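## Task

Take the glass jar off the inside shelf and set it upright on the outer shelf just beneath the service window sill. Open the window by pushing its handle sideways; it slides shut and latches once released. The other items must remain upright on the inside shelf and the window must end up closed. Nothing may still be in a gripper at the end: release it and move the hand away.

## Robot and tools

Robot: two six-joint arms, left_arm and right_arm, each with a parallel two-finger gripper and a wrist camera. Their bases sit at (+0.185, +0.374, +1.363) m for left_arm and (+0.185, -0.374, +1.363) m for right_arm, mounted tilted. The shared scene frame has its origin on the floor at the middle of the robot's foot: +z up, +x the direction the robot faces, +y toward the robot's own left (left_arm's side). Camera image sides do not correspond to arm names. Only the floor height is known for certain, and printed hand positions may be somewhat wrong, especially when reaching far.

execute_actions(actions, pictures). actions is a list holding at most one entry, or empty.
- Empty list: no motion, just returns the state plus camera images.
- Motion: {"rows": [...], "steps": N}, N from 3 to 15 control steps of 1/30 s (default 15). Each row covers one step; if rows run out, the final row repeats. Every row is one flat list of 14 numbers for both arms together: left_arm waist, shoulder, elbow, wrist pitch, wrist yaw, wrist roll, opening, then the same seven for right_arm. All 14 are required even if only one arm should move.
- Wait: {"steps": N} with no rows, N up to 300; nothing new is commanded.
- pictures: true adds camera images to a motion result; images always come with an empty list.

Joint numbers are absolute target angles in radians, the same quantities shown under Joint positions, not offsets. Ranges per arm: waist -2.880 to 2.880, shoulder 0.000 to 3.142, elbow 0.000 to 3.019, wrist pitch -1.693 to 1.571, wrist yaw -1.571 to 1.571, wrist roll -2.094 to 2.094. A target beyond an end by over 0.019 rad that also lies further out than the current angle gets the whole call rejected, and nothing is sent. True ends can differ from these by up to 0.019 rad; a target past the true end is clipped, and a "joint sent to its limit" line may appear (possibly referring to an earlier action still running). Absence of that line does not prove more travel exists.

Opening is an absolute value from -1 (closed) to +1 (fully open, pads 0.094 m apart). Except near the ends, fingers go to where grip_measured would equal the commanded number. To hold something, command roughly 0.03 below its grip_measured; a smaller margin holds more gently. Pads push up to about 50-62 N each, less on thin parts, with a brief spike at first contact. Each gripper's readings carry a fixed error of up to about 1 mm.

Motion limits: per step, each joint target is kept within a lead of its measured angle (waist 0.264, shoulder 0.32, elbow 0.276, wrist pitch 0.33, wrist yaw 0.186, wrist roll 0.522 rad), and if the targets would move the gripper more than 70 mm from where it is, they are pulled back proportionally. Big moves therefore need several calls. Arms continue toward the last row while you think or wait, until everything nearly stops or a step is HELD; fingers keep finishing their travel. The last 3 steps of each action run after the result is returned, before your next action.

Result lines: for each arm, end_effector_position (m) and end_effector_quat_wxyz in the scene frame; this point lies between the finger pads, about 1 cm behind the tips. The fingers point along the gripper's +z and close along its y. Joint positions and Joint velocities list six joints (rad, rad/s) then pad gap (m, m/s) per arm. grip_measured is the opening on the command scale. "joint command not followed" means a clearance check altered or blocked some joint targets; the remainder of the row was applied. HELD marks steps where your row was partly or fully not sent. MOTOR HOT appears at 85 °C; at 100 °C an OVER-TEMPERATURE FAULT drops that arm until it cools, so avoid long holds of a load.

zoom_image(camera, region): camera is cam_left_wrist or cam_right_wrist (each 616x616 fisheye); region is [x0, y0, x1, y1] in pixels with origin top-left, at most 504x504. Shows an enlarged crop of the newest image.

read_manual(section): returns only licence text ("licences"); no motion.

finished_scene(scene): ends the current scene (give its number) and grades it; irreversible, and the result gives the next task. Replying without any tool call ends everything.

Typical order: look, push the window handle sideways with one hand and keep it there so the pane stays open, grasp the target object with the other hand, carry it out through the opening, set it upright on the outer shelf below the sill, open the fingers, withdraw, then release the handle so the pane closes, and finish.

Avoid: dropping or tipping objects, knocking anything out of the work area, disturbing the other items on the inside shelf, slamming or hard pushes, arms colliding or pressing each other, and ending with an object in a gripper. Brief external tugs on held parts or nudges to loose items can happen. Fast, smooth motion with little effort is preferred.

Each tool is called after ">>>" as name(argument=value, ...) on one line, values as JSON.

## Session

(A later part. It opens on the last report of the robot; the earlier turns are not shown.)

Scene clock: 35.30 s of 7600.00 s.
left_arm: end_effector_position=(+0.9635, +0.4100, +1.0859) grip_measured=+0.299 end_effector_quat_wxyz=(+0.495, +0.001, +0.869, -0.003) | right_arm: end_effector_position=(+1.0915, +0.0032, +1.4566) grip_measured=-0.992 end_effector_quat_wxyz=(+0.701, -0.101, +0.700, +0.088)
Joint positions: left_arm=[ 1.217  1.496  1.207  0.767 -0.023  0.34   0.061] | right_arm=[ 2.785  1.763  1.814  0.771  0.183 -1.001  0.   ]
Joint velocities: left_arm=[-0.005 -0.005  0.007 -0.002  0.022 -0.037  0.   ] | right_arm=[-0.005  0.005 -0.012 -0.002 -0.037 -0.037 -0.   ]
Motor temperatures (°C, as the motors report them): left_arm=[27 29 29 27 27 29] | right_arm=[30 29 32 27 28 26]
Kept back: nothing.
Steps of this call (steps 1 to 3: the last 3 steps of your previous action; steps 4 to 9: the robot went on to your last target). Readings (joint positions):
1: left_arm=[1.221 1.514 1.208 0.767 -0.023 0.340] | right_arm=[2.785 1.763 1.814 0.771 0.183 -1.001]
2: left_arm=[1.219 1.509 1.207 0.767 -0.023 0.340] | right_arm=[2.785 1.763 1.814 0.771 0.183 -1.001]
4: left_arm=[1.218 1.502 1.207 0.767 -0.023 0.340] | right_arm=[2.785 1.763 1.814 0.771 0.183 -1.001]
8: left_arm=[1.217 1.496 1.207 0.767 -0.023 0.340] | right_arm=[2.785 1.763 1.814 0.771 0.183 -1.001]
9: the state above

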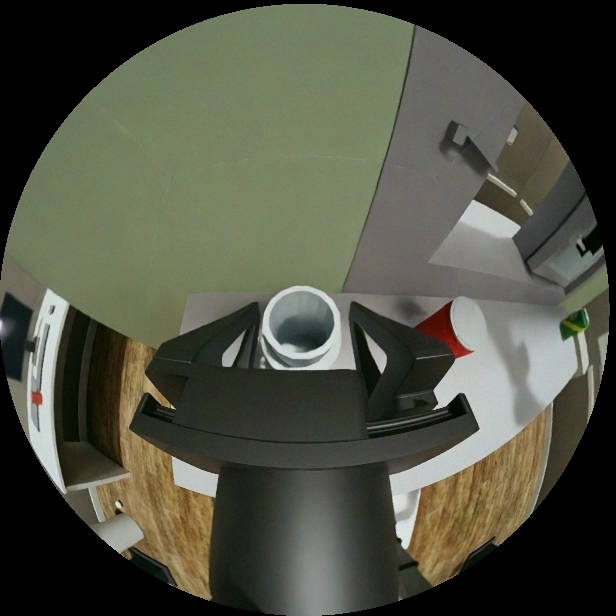

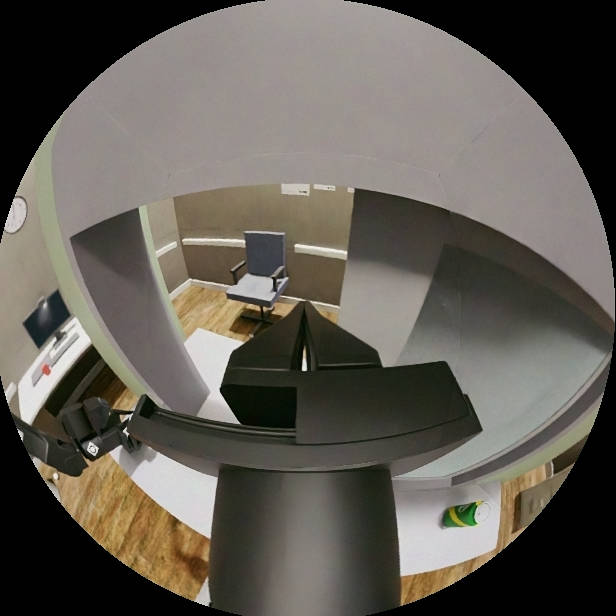

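>>> execute_actions(actions=[{"rows":[[1.21,1.479,1.205,0.765,-0.025,0.345,0.27,2.77,1.755,1.83,0.775,0.188,-1.01,-1],[1.21,1.478,1.205,0.765,-0.025,0.345,0.24,2.77,1.755,1.83,0.775,0.188,-1.01,-1],[1.21,1.478,1.205,0.765,-0.025,0.345,0.21,2.77,1.755,1.83,0.775,0.188,-1.01,-1],[1.21,1.478,1.205,0.765,-0.025,0.345,0.18,2.77,1.755,1.83,0.775,0.188,-1.01,-1],[1.21,1.478,1.205,0.765,-0.025,0.345,0.14,2.77,1.755,1.83,0.775,0.188,-1.01,-1],[1.21,1.478,1.205,0.765,-0.025,0.345,0.1,2.77,1.755,1.83,0.775,0.188,-1.01,-1],[1.21,1.478,1.205,0.765,-0.025,0.345,0.06,2.77,1.755,1.83,0.775,0.188,-1.01,-1],[1.21,1.478,1.205,0.765,-0.025,0.345,0.02,2.77,1.755,1.83,0.775,0.188,-1.01,-1],[1.21,1.478,1.205,0.765,-0.025,0.345,-0.02,2.77,1.755,1.83,0.775,0.188,-1.01,-1],[1.21,1.478,1.205,0.765,-0.025,0.345,-0.05,2.77,1.755,1.83,0.775,0.188,-1.01,-1],[1.21,1.478,1.205,0.765,-0.025,0.345,-0.08,2.77,1.755,1.83,0.775,0.188,-1.01,-1],[1.21,1.478,1.205,0.765,-0.025,0.345,-0.1,2.77,1.755,1.83,0.775,0.188,-1.01,-1],[1.21,1.478,1.205,0.765,-0.025,0.345,-0.12,2.77,1.755,1.83,0.775,0.188,-1.01,-1]],"steps":15}])

>>> execute_actions(actions=[{"steps":6}], pictures=true)

>>> zoom_image(camera="cam_left_wrist", region=[230, 260, 390, 390])

Scene clock: 36.00 s of 7600.00 s.
left_arm: end_effector_position=(+0.9636, +0.4102, +1.0861) grip_measured=-0.087 end_effector_quat_wxyz=(+0.495, +0.000, +0.869, -0.003) | right_arm: end_effector_position=(+1.0915, +0.0032, +1.4566) grip_measured=-0.992 end_effector_quat_wxyz=(+0.701, -0.101, +0.700, +0.088)
Joint positions: left_arm=[ 1.217  1.496  1.207  0.767 -0.023  0.34   0.043] | right_arm=[ 2.785  1.763  1.814  0.771  0.183 -1.001  0.   ]
Joint velocities: left_arm=[ 0.005 -0.005  0.012  0.007 -0.007 -0.007 -0.024] | right_arm=[-0.005 -0.015 -0.002 -0.017 -0.081 -0.051  0.001]
Motor temperatures (°C, as the motors report them): left_arm=[27 29 29 27 27 29] | right_arm=[30 29 32 27 28 26]
Steps of this call (steps 1 to 9: the robot went on to your last target; steps 10 to 21: the first 12 steps of this action). Readings (joint positions):
10: left_arm=[1.217 1.496 1.207 0.767 -0.023 0.340] | right_arm=[2.785 1.763 1.814 0.771 0.183 -1.001]
11: left_arm=[1.217 1.496 1.207 0.767 -0.023 0.340] | right_arm=[2.785 1.763 1.814 0.771 0.183 -1.001]
13: left_arm=[1.217 1.496 1.207 0.767 -0.023 0.340] | right_arm=[2.785 1.763 1.814 0.771 0.183 -1.001]
17: left_arm=[1.217 1.496 1.207 0.767 -0.023 0.340] | right_arm=[2.785 1.763 1.814 0.771 0.183 -1.001]
21: the state above

Scene clock: 36.20 s of 7600.00 s.
left_arm: end_effector_position=(+0.9637, +0.4104, +1.0863) grip_measured=-0.119 end_effector_quat_wxyz=(+0.495, +0.000, +0.869, -0.002) | right_arm: end_effector_position=(+1.0915, +0.0032, +1.4566) grip_measured=-0.992 end_effector_quat_wxyz=(+0.701, -0.101, +0.700, +0.088)
Joint positions: left_arm=[ 1.217  1.495  1.207  0.767 -0.024  0.34   0.041] | right_arm=[ 2.785  1.763  1.814  0.771  0.183 -1.001  0.   ]
Joint velocities: left_arm=[-0.015 -0.015  0.012 -0.002 -0.037 -0.037 -0.   ] | right_arm=[-0.015 -0.005 -0.012 -0.002 -0.037  0.022 -0.   ]
Motor temperatures (°C, as the motors report them): left_arm=[27 29 29 27 27 29] | right_arm=[30 29 32 27 28 26]
Kept back: nothing.
Steps of this call (steps 1 to 3: the last 3 steps of your previous action; steps 4 to 6: the robot went on to your last target). Readings (joint positions):
1: left_arm=[1.217 1.496 1.207 0.767 -0.024 0.340] | right_arm=[2.785 1.763 1.814 0.771 0.183 -1.001]
2: left_arm=[1.217 1.495 1.207 0.767 -0.024 0.340] | right_arm=[2.785 1.763 1.814 0.771 0.183 -1.001]
4: left_arm=[1.217 1.495 1.207 0.767 -0.024 0.340] | right_arm=[2.785 1.763 1.814 0.771 0.183 -1.001]
6: the state above

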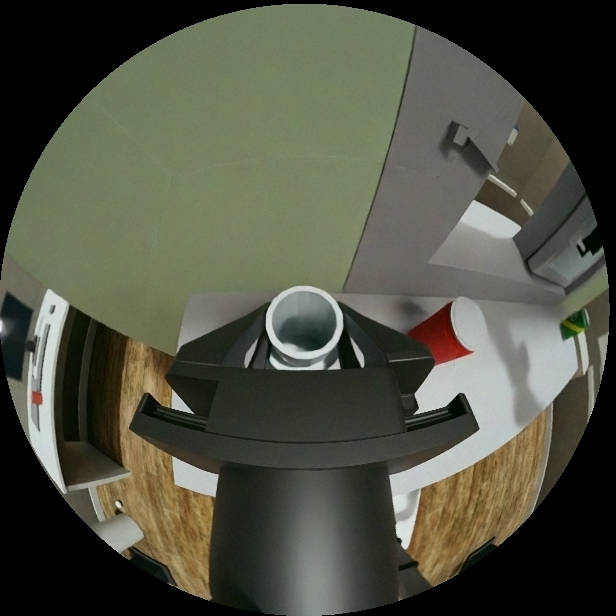

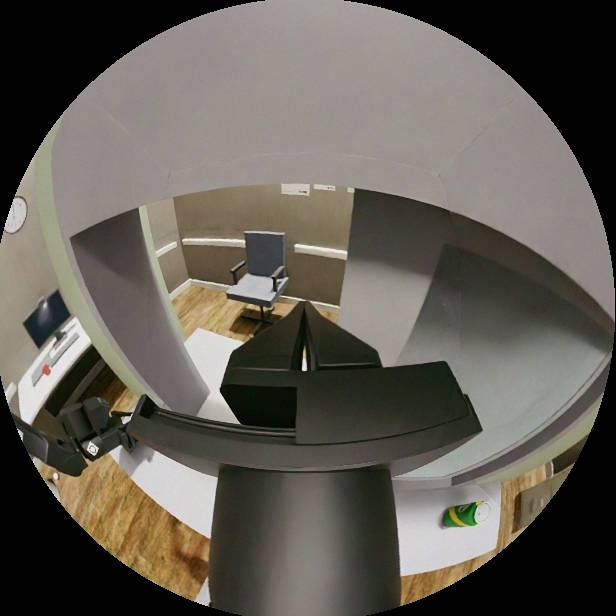

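Region (230, 260, 390, 390) of cam_left_wrist's 616x616 image, scaled by 3.150, with more detail than that image has; it fills the top 410 rows of this view, and the rest is white.

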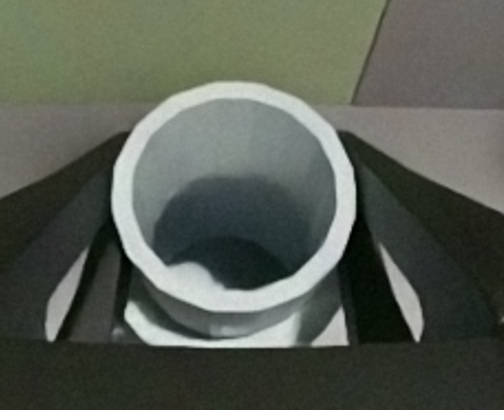

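Now on the neck. Close further.

>>> execute_actions(actions=[{"rows":[[1.21,1.49,1.205,0.765,-0.025,0.345,-0.135,2.77,1.755,1.83,0.775,0.188,-1.01,-1],[1.21,1.49,1.205,0.765,-0.025,0.345,-0.15,2.77,1.755,1.83,0.775,0.188,-1.01,-1],[1.21,1.49,1.205,0.765,-0.025,0.345,-0.165,2.77,1.755,1.83,0.775,0.188,-1.01,-1],[1.21,1.49,1.205,0.765,-0.025,0.345,-0.18,2.77,1.755,1.83,0.775,0.188,-1.01,-1],[1.21,1.49,1.205,0.765,-0.025,0.345,-0.195,2.77,1.755,1.83,0.775,0.188,-1.01,-1],[1.21,1.49,1.205,0.765,-0.025,0.345,-0.21,2.77,1.755,1.83,0.775,0.188,-1.01,-1]],"steps":12}])

Scene clock: 36.67 s of 7600.00 s.
left_arm: end_effector_position=(+0.9637, +0.4106, +1.0863) grip_measured=-0.187 end_effector_quat_wxyz=(+0.495, -0.000, +0.869, -0.002) | right_arm: end_effector_position=(+1.0915, +0.0032, +1.4566) grip_measured=-0.992 end_effector_quat_wxyz=(+0.701, -0.101, +0.700, +0.088)
Joint positions: left_arm=[ 1.217  1.495  1.207  0.767 -0.025  0.34   0.038] | right_arm=[ 2.785  1.763  1.814  0.771  0.183 -1.001  0.   ]
Joint velocities: left_arm=[-0.015  0.005  0.002 -0.012  0.022 -0.037  0.001] | right_arm=[ 0.015 -0.005 -0.007 -0.007  0.051  0.007 -0.   ]
Motor temperatures (°C, as the motors report them): left_arm=[27 29 29 27 27 29] | right_arm=[30 29 32 27 28 26]
Steps of this call (steps 1 to 5: the robot went on to your last target; steps 6 to 14: the first 9 steps of this action). Readings (joint positions):
6: left_arm=[1.217 1.495 1.207 0.767 -0.025 0.340] | right_arm=[2.785 1.763 1.814 0.771 0.183 -1.001]
7: left_arm=[1.217 1.495 1.207 0.767 -0.025 0.340] | right_arm=[2.785 1.763 1.814 0.771 0.183 -1.001]
9: left_arm=[1.217 1.495 1.207 0.767 -0.025 0.340] | right_arm=[2.785 1.763 1.814 0.771 0.183 -1.001]
13: left_arm=[1.217 1.495 1.207 0.767 -0.025 0.340] | right_arm=[2.785 1.763 1.814 0.771 0.183 -1.001]
14: the state above

>>> execute_actions(actions=[{"rows":[[1.2,1.47,1.2,0.755,-0.03,0.35,-0.22,2.77,1.755,1.83,0.775,0.188,-1.01,-1],[1.195,1.455,1.195,0.745,-0.034,0.353,-0.22,2.77,1.755,1.83,0.775,0.188,-1.01,-1],[1.19,1.437,1.188,0.735,-0.039,0.356,-0.22,2.77,1.755,1.83,0.775,0.188,-1.01,-1],[1.184,1.417,1.18,0.724,-0.044,0.359,-0.22,2.77,1.755,1.83,0.775,0.188,-1.01,-1],[1.178,1.396,1.171,0.713,-0.05,0.362,-0.22,2.77,1.755,1.83,0.775,0.188,-1.01,-1],[1.172,1.375,1.162,0.702,-0.055,0.365,-0.22,2.77,1.755,1.83,0.775,0.188,-1.01,-1],[1.166,1.354,1.153,0.691,-0.06,0.368,-0.22,2.77,1.755,1.83,0.775,0.188,-1.01,-1],[1.16,1.333,1.144,0.68,-0.066,0.371,-0.22,2.77,1.755,1.83,0.775,0.188,-1.01,-1],[1.154,1.312,1.134,0.668,-0.071,0.374,-0.22,2.77,1.755,1.83,0.775,0.188,-1.01,-1],[1.148,1.291,1.124,0.656,-0.076,0.377,-0.22,2.77,1.755,1.83,0.775,0.188,-1.01,-1],[1.142,1.27,1.114,0.644,-0.082,0.38,-0.22,2.77,1.755,1.83,0.775,0.188,-1.01,-1],[1.136,1.249,1.103,0.632,-0.087,0.383,-0.22,2.77,1.755,1.83,0.775,0.188,-1.01,-1],[1.13,1.228,1.092,0.62,-0.092,0.386,-0.22,2.77,1.755,1.83,0.775,0.188,-1.01,-1],[1.124,1.207,1.081,0.608,-0.097,0.39,-0.22,2.77,1.755,1.83,0.775,0.188,-1.01,-1],[1.118,1.186,1.07,0.596,-0.102,0.395,-0.22,2.77,1.755,1.83,0.775,0.188,-1.01,-1]],"steps":15}])

>>> execute_actions(actions=[{"steps":7}], pictures=true)

Scene clock: 38.10 s of 7600.00 s.
left_arm: end_effector_position=(+0.9542, +0.4081, +1.1422) grip_measured=-0.187 end_effector_quat_wxyz=(+0.477, -0.001, +0.879, -0.002) | right_arm: end_effector_position=(+1.0915, +0.0032, +1.4566) grip_measured=-0.992 end_effector_quat_wxyz=(+0.701, -0.101, +0.700, +0.088)
Joint positions: left_arm=[ 1.171  1.336  1.119  0.656 -0.081  0.357  0.038] | right_arm=[ 2.785  1.763  1.814  0.771  0.183 -1.001  0.   ]
Joint velocities: left_arm=[-0.249 -0.767 -0.222 -0.33  -0.125  0.11  -0.001] | right_arm=[-0.005  0.005 -0.002 -0.002 -0.037  0.066  0.   ]
Motor temperatures (°C, as the motors report them): left_arm=[27 29 28 27 27 29] | right_arm=[30 29 32 27 28 26]
Steps of this call (steps 1 to 3: the last 3 steps of your previous action; steps 4 to 15: the robot went on to your last target; steps 16 to 31: nothing new was sent; steps 32 to 43: the first 12 steps of this action). Readings (joint positions):
32: left_arm=[1.217 1.495 1.207 0.767 -0.026 0.340] | right_arm=[2.785 1.763 1.814 0.771 0.183 -1.001]
33: left_arm=[1.217 1.494 1.207 0.764 -0.028 0.340] | right_arm=[2.785 1.763 1.814 0.771 0.183 -1.001]
35: left_arm=[1.214 1.484 1.199 0.749 -0.038 0.341] | right_arm=[2.785 1.763 1.814 0.771 0.183 -1.001]
39: left_arm=[1.200 1.427 1.157 0.702 -0.061 0.347] | right_arm=[2.785 1.763 1.814 0.771 0.183 -1.001]
43: the state above

Scene clock: 38.33 s of 7600.00 s.
left_arm: end_effector_position=(+0.9643, +0.4179, +1.2195) grip_measured=-0.187 end_effector_quat_wxyz=(+0.505, -0.005, +0.863, -0.001) | right_arm: end_effector_position=(+1.0915, +0.0032, +1.4566) grip_measured=-0.992 end_effector_quat_wxyz=(+0.701, -0.101, +0.700, +0.088)
Joint positions: left_arm=[ 1.131  1.183  1.079  0.609 -0.099  0.374  0.038] | right_arm=[ 2.785  1.763  1.814  0.771  0.183 -1.001  0.   ]
Joint velocities: left_arm=[-0.024 -0.278  0.012  0.002  0.066  0.095 -0.   ] | right_arm=[-0.015 -0.005  0.002 -0.017  0.022 -0.066  0.   ]
Motor temperatures (°C, as the motors report them): left_arm=[27 29 28 27 27 29] | right_arm=[30 29 32 27 28 26]
Kept back: nothing.
Steps of this call (steps 1 to 3: the last 3 steps of your previous action; steps 4 to 7: the robot went on to your last target). Readings (joint positions):
1: left_arm=[1.162 1.310 1.111 0.645 -0.086 0.359] | right_arm=[2.785 1.763 1.814 0.771 0.183 -1.001]
2: left_arm=[1.154 1.284 1.102 0.635 -0.091 0.362] | right_arm=[2.785 1.763 1.814 0.771 0.183 -1.001]
4: left_arm=[1.141 1.231 1.085 0.615 -0.099 0.368] | right_arm=[2.785 1.763 1.814 0.771 0.183 -1.001]
7: the state above

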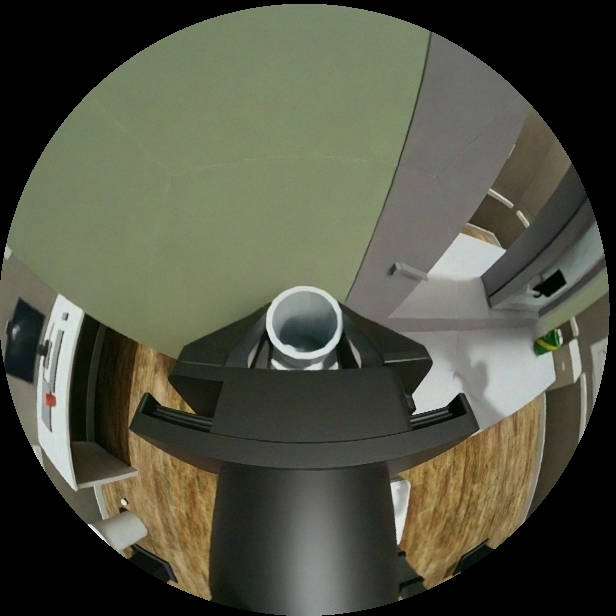

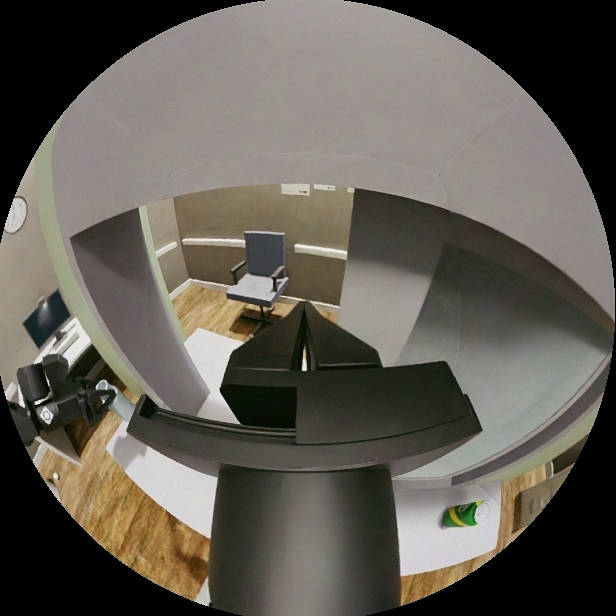

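>>> execute_actions(actions=[{"rows":[[1.1,1.19,1.08,0.61,-0.11,0.41,-0.22,2.77,1.755,1.83,0.775,0.188,-1.01,-1],[1.078,1.2,1.086,0.616,-0.12,0.425,-0.22,2.77,1.755,1.83,0.775,0.188,-1.01,-1],[1.056,1.213,1.092,0.622,-0.131,0.44,-0.22,2.77,1.755,1.83,0.775,0.188,-1.01,-1],[1.034,1.227,1.099,0.627,-0.142,0.455,-0.22,2.77,1.755,1.83,0.775,0.188,-1.01,-1],[1.012,1.241,1.106,0.632,-0.153,0.47,-0.22,2.77,1.755,1.83,0.775,0.188,-1.01,-1],[0.99,1.255,1.113,0.637,-0.164,0.485,-0.22,2.77,1.755,1.83,0.775,0.188,-1.01,-1],[0.968,1.27,1.121,0.642,-0.175,0.5,-0.22,2.77,1.755,1.83,0.775,0.188,-1.01,-1],[0.946,1.285,1.13,0.647,-0.186,0.515,-0.22,2.77,1.755,1.83,0.775,0.188,-1.01,-1],[0.924,1.3,1.14,0.652,-0.197,0.53,-0.22,2.77,1.755,1.83,0.775,0.188,-1.01,-1],[0.902,1.316,1.151,0.656,-0.208,0.544,-0.22,2.77,1.755,1.83,0.775,0.188,-1.01,-1],[0.88,1.332,1.162,0.66,-0.219,0.558,-0.22,2.77,1.755,1.83,0.775,0.188,-1.01,-1],[0.858,1.349,1.174,0.663,-0.23,0.572,-0.22,2.77,1.755,1.83,0.775,0.188,-1.01,-1],[0.836,1.366,1.186,0.666,-0.241,0.586,-0.22,2.77,1.755,1.83,0.775,0.188,-1.01,-1],[0.814,1.384,1.199,0.669,-0.252,0.6,-0.22,2.77,1.755,1.83,0.775,0.188,-1.01,-1],[0.792,1.402,1.212,0.672,-0.263,0.614,-0.22,2.77,1.755,1.83,0.775,0.188,-1.01,-1]],"steps":15}])

>>> execute_actions(actions=[{"rows":[[0.772,1.42,1.226,0.675,-0.274,0.627,-0.22,2.77,1.755,1.83,0.775,0.188,-1.01,-1],[0.754,1.437,1.24,0.677,-0.285,0.64,-0.22,2.77,1.755,1.83,0.775,0.188,-1.01,-1],[0.738,1.453,1.253,0.679,-0.295,0.65,-0.22,2.77,1.755,1.83,0.775,0.188,-1.01,-1],[0.724,1.467,1.265,0.681,-0.305,0.66,-0.22,2.77,1.755,1.83,0.775,0.188,-1.01,-1],[0.714,1.478,1.275,0.683,-0.312,0.667,-0.22,2.77,1.755,1.83,0.775,0.188,-1.01,-1],[0.708,1.486,1.282,0.684,-0.316,0.672,-0.22,2.77,1.755,1.83,0.775,0.188,-1.01,-1]],"steps":15}], pictures=true)

Scene clock: 39.03 s of 7600.00 s.
left_arm: end_effector_position=(+0.9627, +0.2996, +1.2031) grip_measured=-0.187 end_effector_quat_wxyz=(+0.485, +0.037, +0.873, -0.032) | right_arm: end_effector_position=(+1.0915, +0.0032, +1.4566) grip_measured=-0.992 end_effector_quat_wxyz=(+0.701, -0.101, +0.700, +0.088)
Joint positions: left_arm=[ 0.919  1.31   1.117  0.63  -0.22   0.499  0.038] | right_arm=[ 2.785  1.763  1.814  0.771  0.183 -1.001  0.   ]
Joint velocities: left_arm=[-0.708  0.601  0.305  0.105 -0.33   0.374 -0.001] | right_arm=[ 0.005  0.005  0.012 -0.007 -0.037 -0.007 -0.001]
Motor temperatures (°C, as the motors report them): left_arm=[27 29 29 27 27 29] | right_arm=[30 29 32 27 28 26]
Steps of this call (steps 1 to 9: the robot went on to your last target; steps 10 to 21: the first 12 steps of this action). Readings (joint positions):
10: left_arm=[1.130 1.181 1.073 0.601 -0.105 0.381] | right_arm=[2.785 1.763 1.814 0.771 0.183 -1.001]
11: left_arm=[1.127 1.183 1.073 0.601 -0.113 0.386] | right_arm=[2.785 1.763 1.814 0.771 0.183 -1.001]
13: left_arm=[1.109 1.189 1.073 0.602 -0.136 0.402] | right_arm=[2.785 1.763 1.814 0.771 0.183 -1.001]
17: left_arm=[1.023 1.232 1.082 0.616 -0.178 0.446] | right_arm=[2.785 1.763 1.814 0.771 0.183 -1.001]
21: the state above

Scene clock: 39.53 s of 7600.00 s.
left_arm: end_effector_position=(+0.9699, +0.1633, +1.2056) grip_measured=-0.187 end_effector_quat_wxyz=(+0.485, +0.095, +0.867, -0.060) | right_arm: end_effector_position=(+1.0915, +0.0032, +1.4566) grip_measured=-0.992 end_effector_quat_wxyz=(+0.701, -0.101, +0.700, +0.088)
Joint positions: left_arm=[ 0.716  1.497  1.244  0.656 -0.315  0.646  0.038] | right_arm=[ 2.785  1.763  1.814  0.771  0.183 -1.001  0.   ]
Joint velocities: left_arm=[-0.015 -0.005  0.027  0.042 -0.066  0.022  0.   ] | right_arm=[-0.005 -0.015 -0.012 -0.002 -0.037  0.007  0.001]
Motor temperatures (°C, as the motors report them): left_arm=[27 29 29 27 27 29] | right_arm=[31 29 32 27 28 26]
Steps of this call (steps 1 to 3: the last 3 steps of your previous action; steps 4 to 15: the first 12 steps of this action). Readings (joint positions):
4: left_arm=[0.832 1.390 1.162 0.641 -0.264 0.554] | right_arm=[2.785 1.763 1.814 0.771 0.183 -1.001]
5: left_arm=[0.812 1.408 1.175 0.644 -0.275 0.568] | right_arm=[2.785 1.763 1.814 0.771 0.183 -1.001]
7: left_arm=[0.776 1.443 1.202 0.649 -0.295 0.593] | right_arm=[2.785 1.763 1.814 0.771 0.183 -1.001]
11: left_arm=[0.725 1.492 1.242 0.655 -0.312 0.630] | right_arm=[2.785 1.763 1.814 0.771 0.183 -1.001]
15: the state above

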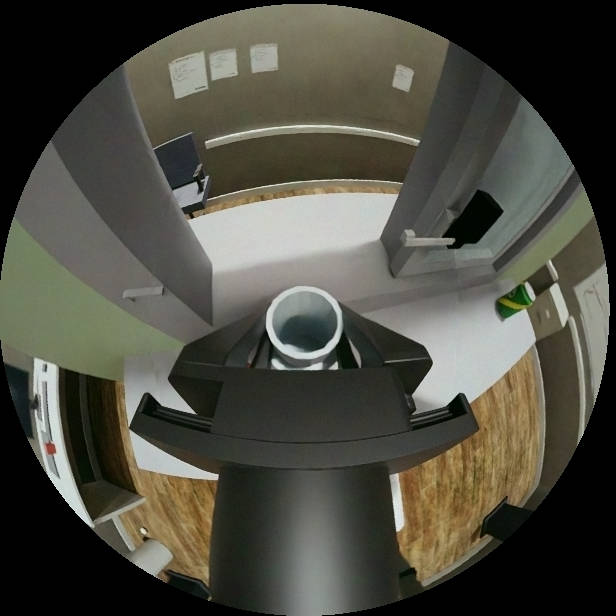

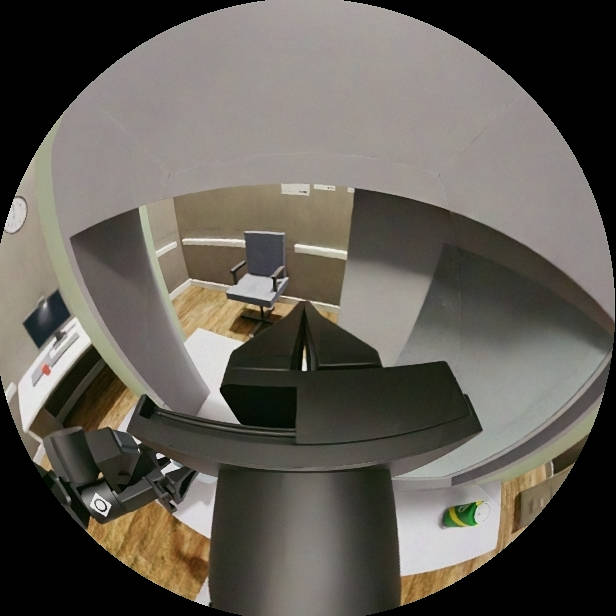

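Extend through the window.

>>> execute_actions(actions=[{"rows":[[0.72,1.495,1.305,0.665,-0.315,0.665,-0.22,2.77,1.755,1.83,0.775,0.188,-1.01,-1],[0.722,1.503,1.332,0.648,-0.314,0.665,-0.22,2.77,1.755,1.83,0.775,0.188,-1.01,-1],[0.724,1.513,1.359,0.631,-0.313,0.66,-0.22,2.77,1.755,1.83,0.775,0.188,-1.01,-1],[0.726,1.523,1.387,0.614,-0.312,0.66,-0.22,2.77,1.755,1.83,0.775,0.188,-1.01,-1],[0.728,1.533,1.415,0.597,-0.311,0.66,-0.22,2.77,1.755,1.83,0.775,0.188,-1.01,-1],[0.73,1.543,1.443,0.58,-0.31,0.66,-0.22,2.77,1.755,1.83,0.775,0.188,-1.01,-1],[0.732,1.553,1.471,0.563,-0.309,0.66,-0.22,2.77,1.755,1.83,0.775,0.188,-1.01,-1],[0.734,1.563,1.499,0.546,-0.308,0.66,-0.22,2.77,1.755,1.83,0.775,0.188,-1.01,-1],[0.736,1.574,1.527,0.529,-0.306,0.66,-0.22,2.77,1.755,1.83,0.775,0.188,-1.01,-1],[0.738,1.585,1.555,0.512,-0.305,0.655,-0.22,2.77,1.755,1.83,0.775,0.188,-1.01,-1],[0.74,1.596,1.583,0.494,-0.303,0.655,-0.22,2.77,1.755,1.83,0.775,0.188,-1.01,-1],[0.742,1.607,1.611,0.476,-0.302,0.655,-0.22,2.77,1.755,1.83,0.775,0.188,-1.01,-1],[0.744,1.619,1.639,0.458,-0.3,0.655,-0.22,2.77,1.755,1.83,0.775,0.188,-1.01,-1],[0.746,1.631,1.667,0.44,-0.299,0.65,-0.22,2.77,1.755,1.83,0.775,0.188,-1.01,-1],[0.748,1.643,1.695,0.422,-0.298,0.65,-0.22,2.77,1.755,1.83,0.775,0.188,-1.01,-1]],"steps":15}])

>>> execute_actions(actions=[{"rows":[[0.749,1.655,1.725,0.404,-0.297,0.65,-0.22,2.77,1.755,1.83,0.775,0.188,-1.01,-1],[0.75,1.667,1.755,0.386,-0.296,0.65,-0.22,2.77,1.755,1.83,0.775,0.188,-1.01,-1],[0.751,1.679,1.785,0.368,-0.295,0.65,-0.22,2.77,1.755,1.83,0.775,0.188,-1.01,-1],[0.752,1.691,1.815,0.35,-0.295,0.65,-0.22,2.77,1.755,1.83,0.775,0.188,-1.01,-1],[0.753,1.704,1.845,0.332,-0.294,0.65,-0.22,2.77,1.755,1.83,0.775,0.188,-1.01,-1],[0.754,1.717,1.875,0.314,-0.293,0.65,-0.22,2.77,1.755,1.83,0.775,0.188,-1.01,-1],[0.755,1.73,1.905,0.297,-0.293,0.65,-0.22,2.77,1.755,1.83,0.775,0.188,-1.01,-1],[0.756,1.743,1.935,0.28,-0.292,0.65,-0.22,2.77,1.755,1.83,0.775,0.188,-1.01,-1],[0.757,1.756,1.965,0.263,-0.291,0.65,-0.22,2.77,1.755,1.83,0.775,0.188,-1.01,-1],[0.758,1.769,1.995,0.246,-0.291,0.65,-0.22,2.77,1.755,1.83,0.775,0.188,-1.01,-1],[0.759,1.782,2.025,0.229,-0.29,0.645,-0.22,2.77,1.755,1.83,0.775,0.188,-1.01,-1],[0.76,1.796,2.055,0.212,-0.29,0.645,-0.22,2.77,1.755,1.83,0.775,0.188,-1.01,-1],[0.76,1.81,2.085,0.195,-0.289,0.645,-0.22,2.77,1.755,1.83,0.775,0.188,-1.01,-1],[0.76,1.824,2.115,0.178,-0.288,0.645,-0.22,2.77,1.755,1.83,0.775,0.188,-1.01,-1],[0.76,1.838,2.145,0.161,-0.288,0.645,-0.22,2.77,1.755,1.83,0.775,0.188,-1.01,-1]],"steps":15}])

>>> execute_actions(actions=[{"rows":[[0.76,1.851,2.173,0.146,-0.287,0.645,-0.22,2.77,1.755,1.83,0.775,0.188,-1.01,-1],[0.76,1.863,2.2,0.132,-0.287,0.645,-0.22,2.77,1.755,1.83,0.775,0.188,-1.01,-1],[0.76,1.875,2.225,0.118,-0.286,0.645,-0.22,2.77,1.755,1.83,0.775,0.188,-1.01,-1],[0.76,1.886,2.248,0.105,-0.286,0.645,-0.22,2.77,1.755,1.83,0.775,0.188,-1.01,-1],[0.76,1.896,2.27,0.093,-0.285,0.645,-0.22,2.77,1.755,1.83,0.775,0.188,-1.01,-1],[0.76,1.905,2.29,0.082,-0.285,0.645,-0.22,2.77,1.755,1.83,0.775,0.188,-1.01,-1],[0.76,1.913,2.307,0.072,-0.285,0.645,-0.22,2.77,1.755,1.83,0.775,0.188,-1.01,-1],[0.76,1.92,2.32,0.064,-0.285,0.645,-0.22,2.77,1.755,1.83,0.775,0.188,-1.01,-1],[0.76,1.923,2.328,0.058,-0.285,0.645,-0.22,2.77,1.755,1.83,0.775,0.188,-1.01,-1]],"steps":15}])

>>> execute_actions(actions=[{"steps":7}], pictures=true)

Scene clock: 40.63 s of 7600.00 s.
left_arm: end_effector_position=(+1.0602, +0.1660, +1.2259) grip_measured=-0.187 end_effector_quat_wxyz=(+0.508, +0.082, +0.856, -0.050) | right_arm: end_effector_position=(+1.0915, +0.0032, +1.4566) grip_measured=-0.992 end_effector_quat_wxyz=(+0.701, -0.101, +0.700, +0.088)
Joint positions: left_arm=[ 0.718  1.578  1.526  0.518 -0.308  0.657  0.038] | right_arm=[ 2.785  1.763  1.814  0.771  0.183 -1.001  0.   ]
Joint velocities: left_arm=[ 0.034  0.239  0.818 -0.505  0.022  0.007 -0.001] | right_arm=[-0.005 -0.005  0.002 -0.002 -0.037 -0.022 -0.   ]
Motor temperatures (°C, as the motors report them): left_arm=[27 29 29 27 27 29] | right_arm=[31 29 32 27 28 26]
Steps of this call (steps 1 to 3: the last 3 steps of your previous action; steps 4 to 21: the robot went on to your last target; steps 22 to 33: the first 12 steps of this action). Readings (joint positions):
22: left_arm=[0.716 1.497 1.249 0.661 -0.317 0.657] | right_arm=[2.785 1.763 1.814 0.771 0.183 -1.001]
23: left_arm=[0.716 1.498 1.254 0.659 -0.317 0.657] | right_arm=[2.785 1.763 1.814 0.771 0.183 -1.001]
25: left_arm=[0.716 1.507 1.286 0.641 -0.317 0.657] | right_arm=[2.785 1.763 1.814 0.771 0.183 -1.001]
29: left_arm=[0.716 1.543 1.406 0.583 -0.314 0.657] | right_arm=[2.785 1.763 1.814 0.771 0.183 -1.001]
33: the state above

Scene clock: 41.13 s of 7600.00 s.
left_arm: end_effector_position=(+1.1522, +0.1557, +1.2106) grip_measured=-0.187 end_effector_quat_wxyz=(+0.498, +0.092, +0.861, -0.048) | right_arm: end_effector_position=(+1.0915, +0.0032, +1.4566) grip_measured=-0.992 end_effector_quat_wxyz=(+0.701, -0.101, +0.700, +0.088)
Joint positions: left_arm=[ 0.741  1.767  1.954  0.252 -0.296  0.657  0.038] | right_arm=[ 2.785  1.763  1.814  0.771  0.183 -1.001  0.   ]
Joint velocities: left_arm=[ 0.015  0.425  0.872 -0.52  -0.037 -0.022  0.001] | right_arm=[ 0.005 -0.015  0.002 -0.007 -0.051  0.022 -0.001]
Motor temperatures (°C, as the motors report them): left_arm=[27 29 29 27 27 29] | right_arm=[31 29 32 27 28 26]
Steps of this call (steps 1 to 3: the last 3 steps of your previous action; steps 4 to 15: the first 12 steps of this action). Readings (joint positions):
4: left_arm=[0.726 1.617 1.638 0.448 -0.303 0.657] | right_arm=[2.785 1.763 1.814 0.771 0.183 -1.001]
5: left_arm=[0.729 1.628 1.667 0.430 -0.303 0.657] | right_arm=[2.785 1.763 1.814 0.771 0.183 -1.001]
7: left_arm=[0.733 1.654 1.724 0.394 -0.301 0.657] | right_arm=[2.785 1.763 1.814 0.771 0.183 -1.001]
11: left_arm=[0.738 1.710 1.839 0.322 -0.298 0.657] | right_arm=[2.785 1.763 1.814 0.771 0.183 -1.001]
15: the state above

Scene clock: 41.63 s of 7600.00 s.
left_arm: end_effector_position=(+1.2000, +0.1442, +1.2057) grip_measured=-0.187 end_effector_quat_wxyz=(+0.494, +0.098, +0.862, -0.052) | right_arm: end_effector_position=(+1.0915, +0.0032, +1.4566) grip_measured=-0.992 end_effector_quat_wxyz=(+0.701, -0.101, +0.700, +0.088)
Joint positions: left_arm=[ 0.742  1.915  2.271  0.068 -0.29   0.657  0.038] | right_arm=[ 2.785  1.763  1.814  0.771  0.183 -1.001  0.   ]
Joint velocities: left_arm=[ 0.005  0.015  0.051 -0.056  0.022  0.066  0.   ] | right_arm=[-0.005 -0.015  0.022 -0.002 -0.007 -0.095  0.   ]
Motor temperatures (°C, as the motors report them): left_arm=[27 29 29 27 27 29] | right_arm=[31 29 32 27 28 26]
Steps of this call (steps 1 to 3: the last 3 steps of your previous action; steps 4 to 15: the first 12 steps of this action). Readings (joint positions):
4: left_arm=[0.742 1.823 2.071 0.184 -0.293 0.657] | right_arm=[2.785 1.763 1.814 0.771 0.183 -1.001]
5: left_arm=[0.742 1.836 2.100 0.168 -0.293 0.657] | right_arm=[2.785 1.763 1.814 0.771 0.183 -1.001]
7: left_arm=[0.742 1.861 2.153 0.139 -0.292 0.657] | right_arm=[2.785 1.763 1.814 0.771 0.183 -1.001]
11: left_arm=[0.742 1.900 2.239 0.090 -0.290 0.657] | right_arm=[2.785 1.763 1.814 0.771 0.183 -1.001]
15: the state above

Scene clock: 41.87 s of 7600.00 s.
left_arm: end_effector_position=(+1.1996, +0.1438, +1.2051) grip_measured=-0.187 end_effector_quat_wxyz=(+0.493, +0.099, +0.863, -0.052) | right_arm: end_effector_position=(+1.0915, +0.0032, +1.4566) grip_measured=-0.992 end_effector_quat_wxyz=(+0.701, -0.101, +0.700, +0.088)
Joint positions: left_arm=[ 0.742  1.915  2.272  0.064 -0.29   0.657  0.038] | right_arm=[ 2.785  1.763  1.814  0.771  0.183 -1.001  0.   ]
Joint velocities: left_arm=[ 0.005  0.005  0.002  0.002  0.007 -0.022 -0.001] | right_arm=[-0.015 -0.005  0.007 -0.002  0.037 -0.051 -0.001]
Motor temperatures (°C, as the motors report them): left_arm=[27 29 29 27 27 29] | right_arm=[31 29 32 27 28 26]
Kept back: nothing.
Steps of this call (steps 1 to 3: the last 3 steps of your previous action; steps 4 to 7: the robot went on to your last target). Readings (joint positions):
1: left_arm=[0.742 1.915 2.272 0.067 -0.290 0.657] | right_arm=[2.785 1.763 1.814 0.771 0.183 -1.001]
2: left_arm=[0.742 1.915 2.272 0.066 -0.290 0.657] | right_arm=[2.785 1.763 1.814 0.771 0.183 -1.001]
4: left_arm=[0.742 1.915 2.272 0.064 -0.290 0.657] | right_arm=[2.785 1.763 1.814 0.771 0.183 -1.001]
7: the state above

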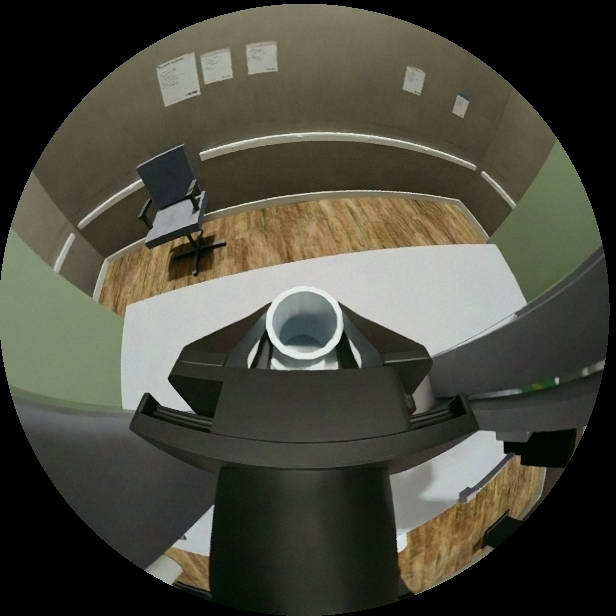

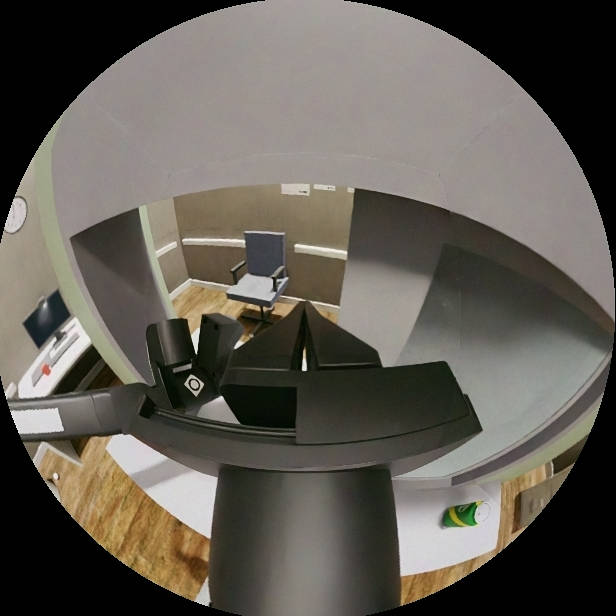

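>>> execute_actions(actions=[{"rows":[[0.762,1.928,2.345,0.055,-0.284,0.64,-0.22,2.77,1.755,1.83,0.775,0.188,-1.01,-1],[0.764,1.935,2.362,0.047,-0.283,0.635,-0.22,2.77,1.755,1.83,0.775,0.188,-1.01,-1],[0.766,1.942,2.379,0.039,-0.282,0.632,-0.22,2.77,1.755,1.83,0.775,0.188,-1.01,-1],[0.768,1.949,2.396,0.031,-0.281,0.63,-0.22,2.77,1.755,1.83,0.775,0.188,-1.01,-1],[0.77,1.956,2.412,0.024,-0.28,0.63,-0.22,2.77,1.755,1.83,0.775,0.188,-1.01,-1],[0.775,1.966,2.424,0.022,-0.276,0.628,-0.22,2.77,1.755,1.83,0.775,0.188,-1.01,-1],[0.78,1.976,2.433,0.022,-0.272,0.626,-0.22,2.77,1.755,1.83,0.775,0.188,-1.01,-1],[0.785,1.986,2.442,0.023,-0.267,0.624,-0.22,2.77,1.755,1.83,0.775,0.188,-1.01,-1],[0.79,1.997,2.451,0.024,-0.262,0.622,-0.22,2.77,1.755,1.83,0.775,0.188,-1.01,-1],[0.795,2.008,2.461,0.025,-0.257,0.62,-0.22,2.77,1.755,1.83,0.775,0.188,-1.01,-1],[0.8,2.019,2.471,0.026,-0.252,0.618,-0.22,2.77,1.755,1.83,0.775,0.188,-1.01,-1],[0.805,2.03,2.481,0.027,-0.247,0.616,-0.22,2.77,1.755,1.83,0.775,0.188,-1.01,-1],[0.81,2.041,2.491,0.028,-0.243,0.614,-0.22,2.77,1.755,1.83,0.775,0.188,-1.01,-1],[0.815,2.052,2.501,0.029,-0.239,0.612,-0.22,2.77,1.755,1.83,0.775,0.188,-1.01,-1],[0.82,2.062,2.511,0.03,-0.235,0.61,-0.22,2.77,1.755,1.83,0.775,0.188,-1.01,-1]],"steps":15}])

>>> execute_actions(actions=[{"steps":12}], pictures=true)

Scene clock: 42.83 s of 7600.00 s.
left_arm: end_effector_position=(+1.2232, +0.1571, +1.1995) grip_measured=-0.187 end_effector_quat_wxyz=(+0.510, +0.086, +0.855, -0.050) | right_arm: end_effector_position=(+1.0915, +0.0032, +1.4566) grip_measured=-0.992 end_effector_quat_wxyz=(+0.701, -0.101, +0.700, +0.088)
Joint positions: left_arm=[ 0.77   1.987  2.416  0.032 -0.256  0.638  0.038] | right_arm=[ 2.785  1.763  1.814  0.771  0.183 -1.001  0.   ]
Joint velocities: left_arm=[ 0.171  0.259  0.32  -0.002  0.11  -0.125  0.   ] | right_arm=[-0.005 -0.015  0.007 -0.002  0.051 -0.11   0.   ]
Motor temperatures (°C, as the motors report them): left_arm=[27 29 29 27 27 29] | right_arm=[31 29 32 27 28 26]
Steps of this call (steps 1 to 15: the robot went on to your last target; steps 16 to 17: nothing new was sent; steps 18 to 29: the first 12 steps of this action). Readings (joint positions):
18: left_arm=[0.742 1.916 2.274 0.063 -0.290 0.656] | right_arm=[2.785 1.763 1.814 0.771 0.183 -1.001]
19: left_arm=[0.742 1.919 2.281 0.060 -0.290 0.655] | right_arm=[2.785 1.763 1.814 0.771 0.183 -1.001]
21: left_arm=[0.743 1.931 2.309 0.049 -0.287 0.652] | right_arm=[2.785 1.763 1.814 0.771 0.183 -1.001]
25: left_arm=[0.751 1.958 2.370 0.032 -0.276 0.646] | right_arm=[2.785 1.763 1.814 0.771 0.183 -1.001]
29: the state above

Scene clock: 43.23 s of 7600.00 s.
left_arm: end_effector_position=(+1.2099, +0.1506, +1.1340) grip_measured=-0.187 end_effector_quat_wxyz=(+0.491, +0.095, +0.865, -0.046) | right_arm: end_effector_position=(+1.0915, +0.0032, +1.4566) grip_measured=-0.992 end_effector_quat_wxyz=(+0.701, -0.101, +0.700, +0.088)
Joint positions: left_arm=[ 0.814  2.074  2.459  0.032 -0.24   0.626  0.038] | right_arm=[ 2.785  1.763  1.814  0.771  0.183 -1.001  0.   ]
Joint velocities: left_arm=[-0.015  0.063  0.012 -0.017  0.022  0.022 -0.001] | right_arm=[-0.015 -0.005 -0.007  0.022 -0.022 -0.007 -0.   ]
Motor temperatures (°C, as the motors report them): left_arm=[27 29 29 27 27 29] | right_arm=[31 29 32 27 28 26]
Kept back: nothing.
Steps of this call (steps 1 to 3: the last 3 steps of your previous action; steps 4 to 12: the robot went on to your last target). Readings (joint positions):
1: left_arm=[0.776 1.996 2.427 0.032 -0.252 0.637] | right_arm=[2.785 1.763 1.814 0.771 0.183 -1.001]
2: left_arm=[0.782 2.006 2.438 0.032 -0.248 0.635] | right_arm=[2.785 1.763 1.814 0.771 0.183 -1.001]
4: left_arm=[0.795 2.027 2.456 0.032 -0.242 0.631] | right_arm=[2.785 1.763 1.814 0.771 0.183 -1.001]
8: left_arm=[0.812 2.055 2.459 0.032 -0.241 0.627] | right_arm=[2.785 1.763 1.814 0.771 0.183 -1.001]
12: the state above

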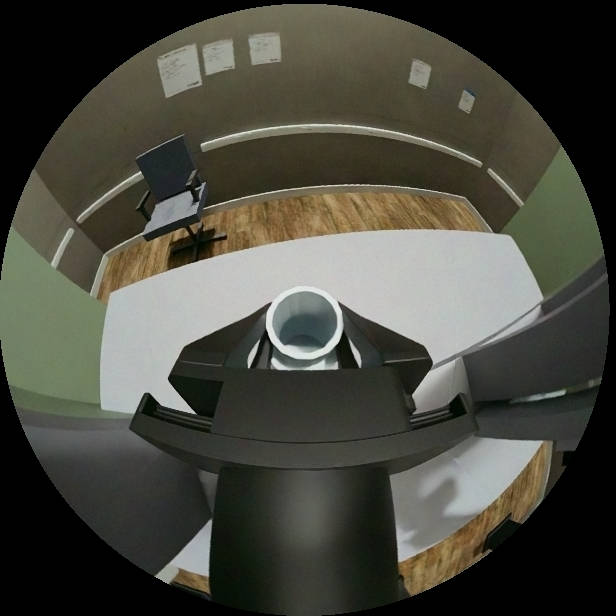

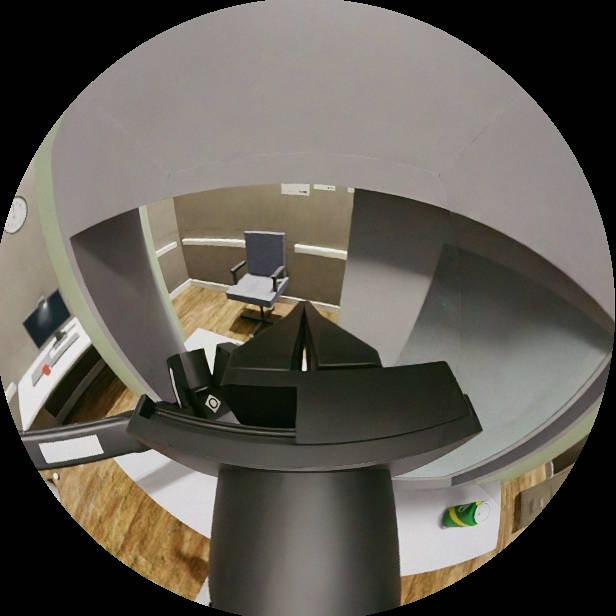

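>>> execute_actions(actions=[{"rows":[[0.822,2.075,2.525,0.026,-0.233,0.61,-0.22,2.77,1.755,1.83,0.775,0.188,-1.01,-1],[0.824,2.078,2.537,0.022,-0.231,0.608,-0.22,2.77,1.755,1.83,0.775,0.188,-1.01,-1],[0.826,2.082,2.548,0.018,-0.229,0.607,-0.22,2.77,1.755,1.83,0.775,0.188,-1.01,-1],[0.828,2.088,2.556,0.015,-0.227,0.606,-0.22,2.77,1.755,1.83,0.775,0.188,-1.01,-1],[0.83,2.094,2.564,0.013,-0.225,0.605,-0.22,2.77,1.755,1.83,0.775,0.188,-1.01,-1],[0.832,2.1,2.572,0.012,-0.223,0.604,-0.22,2.77,1.755,1.83,0.775,0.188,-1.01,-1],[0.834,2.106,2.579,0.011,-0.22,0.603,-0.22,2.77,1.755,1.83,0.775,0.188,-1.01,-1],[0.836,2.112,2.586,0.01,-0.217,0.602,-0.22,2.77,1.755,1.83,0.775,0.188,-1.01,-1],[0.838,2.118,2.593,0.009,-0.214,0.601,-0.22,2.77,1.755,1.83,0.775,0.188,-1.01,-1],[0.84,2.124,2.6,0.008,-0.212,0.6,-0.22,2.77,1.755,1.83,0.775,0.188,-1.01,-1],[0.842,2.13,2.607,0.007,-0.21,0.599,-0.22,2.77,1.755,1.83,0.775,0.188,-1.01,-1],[0.844,2.136,2.614,0.006,-0.207,0.598,-0.22,2.77,1.755,1.83,0.775,0.188,-1.01,-1],[0.846,2.142,2.621,0.005,-0.204,0.597,-0.22,2.77,1.755,1.83,0.775,0.188,-1.01,-1],[0.848,2.148,2.628,0.004,-0.201,0.596,-0.22,2.77,1.755,1.83,0.775,0.188,-1.01,-1],[0.85,2.154,2.635,0.003,-0.198,0.595,-0.22,2.77,1.755,1.83,0.775,0.188,-1.01,-1]],"steps":15}])

>>> execute_actions(actions=[{"steps":14}], pictures=true)

Scene clock: 47.30 s of 7600.00 s.
left_arm: end_effector_position=(+1.2260, +0.1566, +1.1471) grip_measured=-0.187 end_effector_quat_wxyz=(+0.510, +0.085, +0.854, -0.050) | right_arm: end_effector_position=(+1.0915, +0.0032, +1.4566) grip_measured=-0.992 end_effector_quat_wxyz=(+0.701, -0.101, +0.700, +0.088)
Joint positions: left_arm=[ 0.817  2.107  2.549  0.016 -0.214  0.616  0.038] | right_arm=[ 2.785  1.763  1.814  0.771  0.183 -1.001  0.   ]
Joint velocities: left_arm=[ 0.034  0.122  0.242 -0.022  0.051 -0.095  0.   ] | right_arm=[ 0.015 -0.015  0.002  0.002 -0.081 -0.095 -0.001]
Motor temperatures (°C, as the motors report them): left_arm=[27 29 30 27 27 29] | right_arm=[31 29 32 27 28 26]
Steps of this call (steps 1 to 30: the robot went on to your last target; steps 31 to 90: nothing new was sent; then 0.67 s passed at rest; steps 91 to 102: the first 12 steps of this action). Readings (joint positions):
91: left_arm=[0.814 2.077 2.461 0.032 -0.239 0.624] | right_arm=[2.785 1.763 1.814 0.771 0.183 -1.001]
92: left_arm=[0.814 2.077 2.464 0.030 -0.238 0.624] | right_arm=[2.785 1.763 1.814 0.771 0.183 -1.001]
94: left_arm=[0.814 2.081 2.477 0.025 -0.234 0.623] | right_arm=[2.785 1.763 1.814 0.771 0.183 -1.001]
98: left_arm=[0.815 2.093 2.515 0.018 -0.225 0.620] | right_arm=[2.785 1.763 1.814 0.771 0.183 -1.001]
102: the state above

Scene clock: 47.77 s of 7600.00 s.
left_arm: end_effector_position=(+1.2176, +0.1507, +1.1145) grip_measured=-0.187 end_effector_quat_wxyz=(+0.500, +0.091, +0.860, -0.051) | right_arm: end_effector_position=(+1.0915, +0.0032, +1.4566) grip_measured=-0.992 end_effector_quat_wxyz=(+0.701, -0.101, +0.700, +0.088)
Joint positions: left_arm=[ 0.836  2.156  2.58   0.007 -0.203  0.61   0.038] | right_arm=[ 2.785  1.763  1.814  0.771  0.183 -1.001  0.   ]
Joint velocities: left_arm=[ 0.005  0.015 -0.002 -0.002 -0.022 -0.037  0.   ] | right_arm=[-0.015  0.005  0.012  0.002  0.037  0.081  0.   ]
Motor temperatures (°C, as the motors report them): left_arm=[27 29 30 27 27 29] | right_arm=[31 29 32 27 28 26]
Kept back: nothing.
Steps of this call (steps 1 to 3: the last 3 steps of your previous action; steps 4 to 14: the robot went on to your last target). Readings (joint positions):
1: left_arm=[0.819 2.111 2.557 0.015 -0.212 0.616] | right_arm=[2.785 1.763 1.814 0.771 0.183 -1.001]
2: left_arm=[0.821 2.116 2.564 0.014 -0.209 0.614] | right_arm=[2.785 1.763 1.814 0.771 0.183 -1.001]
4: left_arm=[0.825 2.127 2.577 0.013 -0.204 0.613] | right_arm=[2.785 1.763 1.814 0.771 0.183 -1.001]
8: left_arm=[0.833 2.142 2.580 0.010 -0.204 0.611] | right_arm=[2.785 1.763 1.814 0.771 0.183 -1.001]
14: the state above

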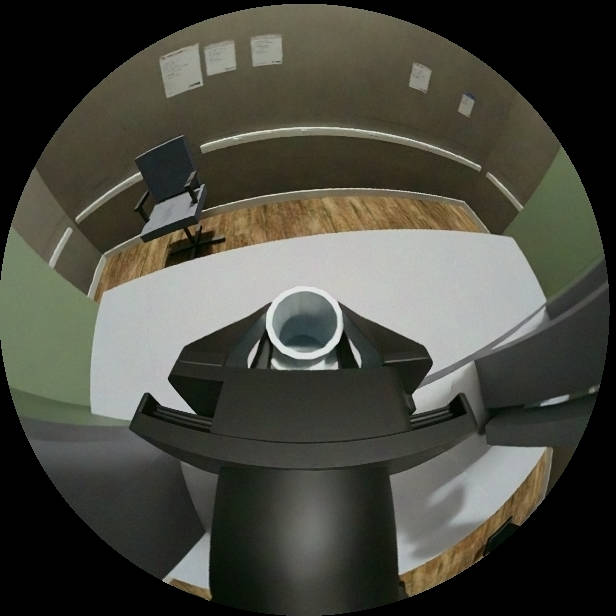

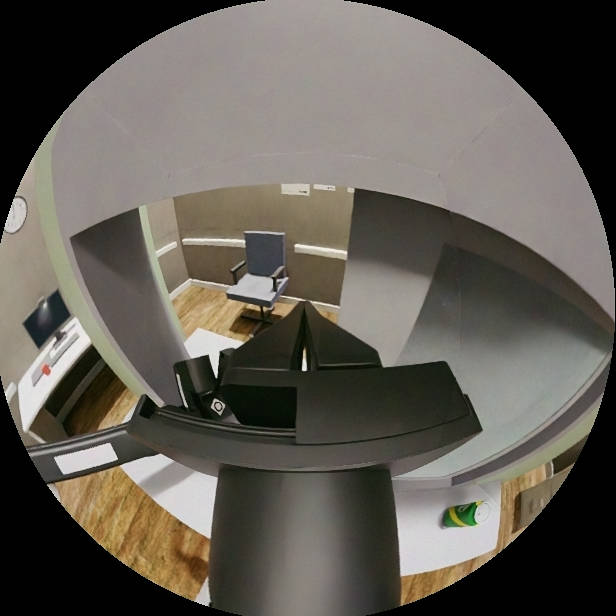

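>>> execute_actions(actions=[{"rows":[[0.852,2.158,2.637,0.008,-0.197,0.594,-0.22,2.77,1.755,1.83,0.775,0.188,-1.01,-1],[0.853,2.161,2.639,0.008,-0.196,0.593,-0.22,2.77,1.755,1.83,0.775,0.188,-1.01,-1],[0.855,2.164,2.64,0.008,-0.195,0.592,-0.22,2.77,1.755,1.83,0.775,0.188,-1.01,-1],[0.856,2.167,2.642,0.008,-0.194,0.591,-0.22,2.77,1.755,1.83,0.775,0.188,-1.01,-1],[0.858,2.17,2.643,0.008,-0.193,0.59,-0.22,2.77,1.755,1.83,0.775,0.188,-1.01,-1],[0.859,2.173,2.645,0.008,-0.192,0.59,-0.22,2.77,1.755,1.83,0.775,0.188,-1.01,-1],[0.861,2.176,2.646,0.008,-0.191,0.589,-0.22,2.77,1.755,1.83,0.775,0.188,-1.01,-1],[0.862,2.179,2.648,0.008,-0.19,0.588,-0.22,2.77,1.755,1.83,0.775,0.188,-1.01,-1],[0.864,2.182,2.65,0.008,-0.189,0.588,-0.22,2.77,1.755,1.83,0.775,0.188,-1.01,-1],[0.865,2.185,2.652,0.008,-0.188,0.587,-0.22,2.77,1.755,1.83,0.775,0.188,-1.01,-1],[0.867,2.188,2.654,0.008,-0.187,0.586,-0.22,2.77,1.755,1.83,0.775,0.188,-1.01,-1],[0.868,2.191,2.656,0.008,-0.186,0.586,-0.22,2.77,1.755,1.83,0.775,0.188,-1.01,-1]],"steps":15}])

>>> execute_actions(actions=[{"steps":14}], pictures=true)

Scene clock: 48.47 s of 7600.00 s.
left_arm: end_effector_position=(+1.2174, +0.1510, +1.1080) grip_measured=-0.187 end_effector_quat_wxyz=(+0.502, +0.089, +0.859, -0.054) | right_arm: end_effector_position=(+1.0915, +0.0032, +1.4566) grip_measured=-0.992 end_effector_quat_wxyz=(+0.701, -0.101, +0.700, +0.088)
Joint positions: left_arm=[ 0.843  2.171  2.596  0.007 -0.192  0.603  0.038] | right_arm=[ 2.785  1.763  1.814  0.771  0.183 -1.001  0.   ]
Joint velocities: left_arm=[ 0.034  0.083  0.076 -0.002  0.022 -0.007  0.001] | right_arm=[ 0.005 -0.005  0.007 -0.012 -0.007  0.007 -0.   ]
Motor temperatures (°C, as the motors report them): left_arm=[27 29 30 27 27 29] | right_arm=[31 29 32 27 28 26]
Steps of this call (steps 1 to 9: the robot went on to your last target; steps 10 to 21: the first 12 steps of this action). Readings (joint positions):
10: left_arm=[0.836 2.157 2.580 0.007 -0.203 0.610] | right_arm=[2.785 1.763 1.814 0.771 0.183 -1.001]
11: left_arm=[0.836 2.157 2.580 0.007 -0.202 0.609] | right_arm=[2.785 1.763 1.814 0.771 0.183 -1.001]
13: left_arm=[0.836 2.157 2.581 0.007 -0.200 0.608] | right_arm=[2.785 1.763 1.814 0.771 0.183 -1.001]
17: left_arm=[0.837 2.161 2.587 0.007 -0.196 0.605] | right_arm=[2.785 1.763 1.814 0.771 0.183 -1.001]
21: the state above

Scene clock: 48.93 s of 7600.00 s.
left_arm: end_effector_position=(+1.2114, +0.1496, +1.0909) grip_measured=-0.187 end_effector_quat_wxyz=(+0.495, +0.092, +0.863, -0.053) | right_arm: end_effector_position=(+1.0915, +0.0032, +1.4566) grip_measured=-0.992 end_effector_quat_wxyz=(+0.701, -0.101, +0.700, +0.088)
Joint positions: left_arm=[ 0.853  2.188  2.598  0.007 -0.191  0.6    0.038] | right_arm=[ 2.785  1.763  1.814  0.771  0.183 -1.001  0.   ]
Joint velocities: left_arm=[-0.015 -0.015 -0.022  0.002 -0.037 -0.066  0.001] | right_arm=[ 0.015 -0.005 -0.002 -0.022 -0.051  0.022  0.001]
Motor temperatures (°C, as the motors report them): left_arm=[27 29 30 27 27 29] | right_arm=[31 29 32 27 28 26]
Kept back: nothing.
Steps of this call (steps 1 to 3: the last 3 steps of your previous action; steps 4 to 14: the robot went on to your last target). Readings (joint positions):
1: left_arm=[0.844 2.174 2.598 0.007 -0.192 0.602] | right_arm=[2.785 1.763 1.814 0.771 0.183 -1.001]
2: left_arm=[0.846 2.176 2.598 0.007 -0.192 0.602] | right_arm=[2.785 1.763 1.814 0.771 0.183 -1.001]
4: left_arm=[0.849 2.180 2.598 0.007 -0.192 0.601] | right_arm=[2.785 1.763 1.814 0.771 0.183 -1.001]
8: left_arm=[0.853 2.187 2.598 0.007 -0.192 0.601] | right_arm=[2.785 1.763 1.814 0.771 0.183 -1.001]
14: the state above

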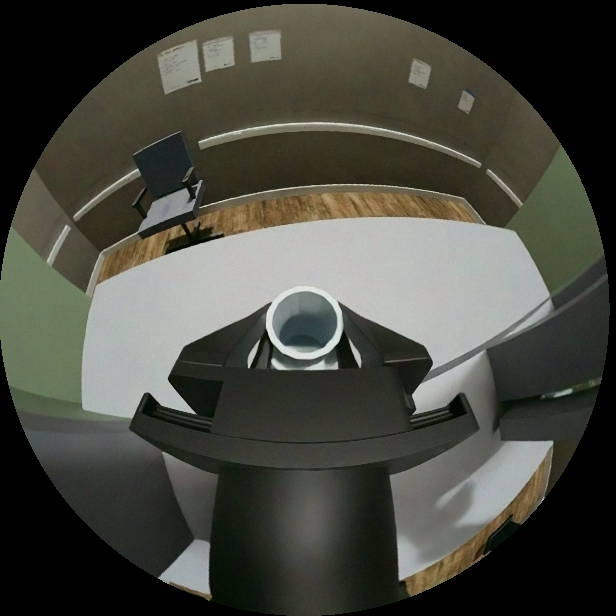

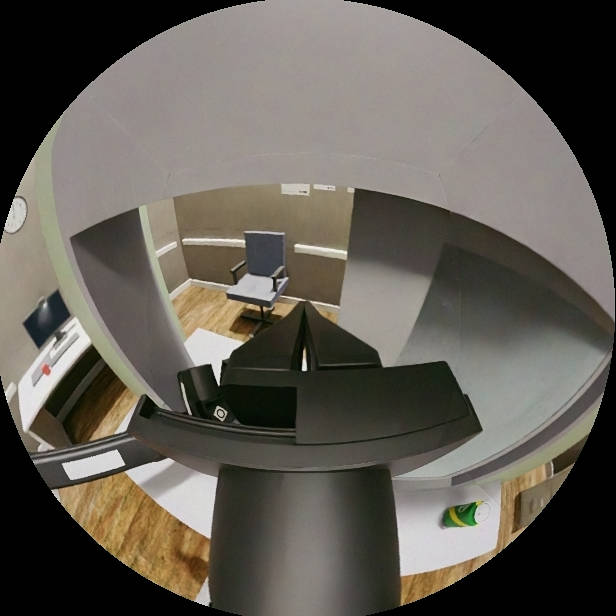

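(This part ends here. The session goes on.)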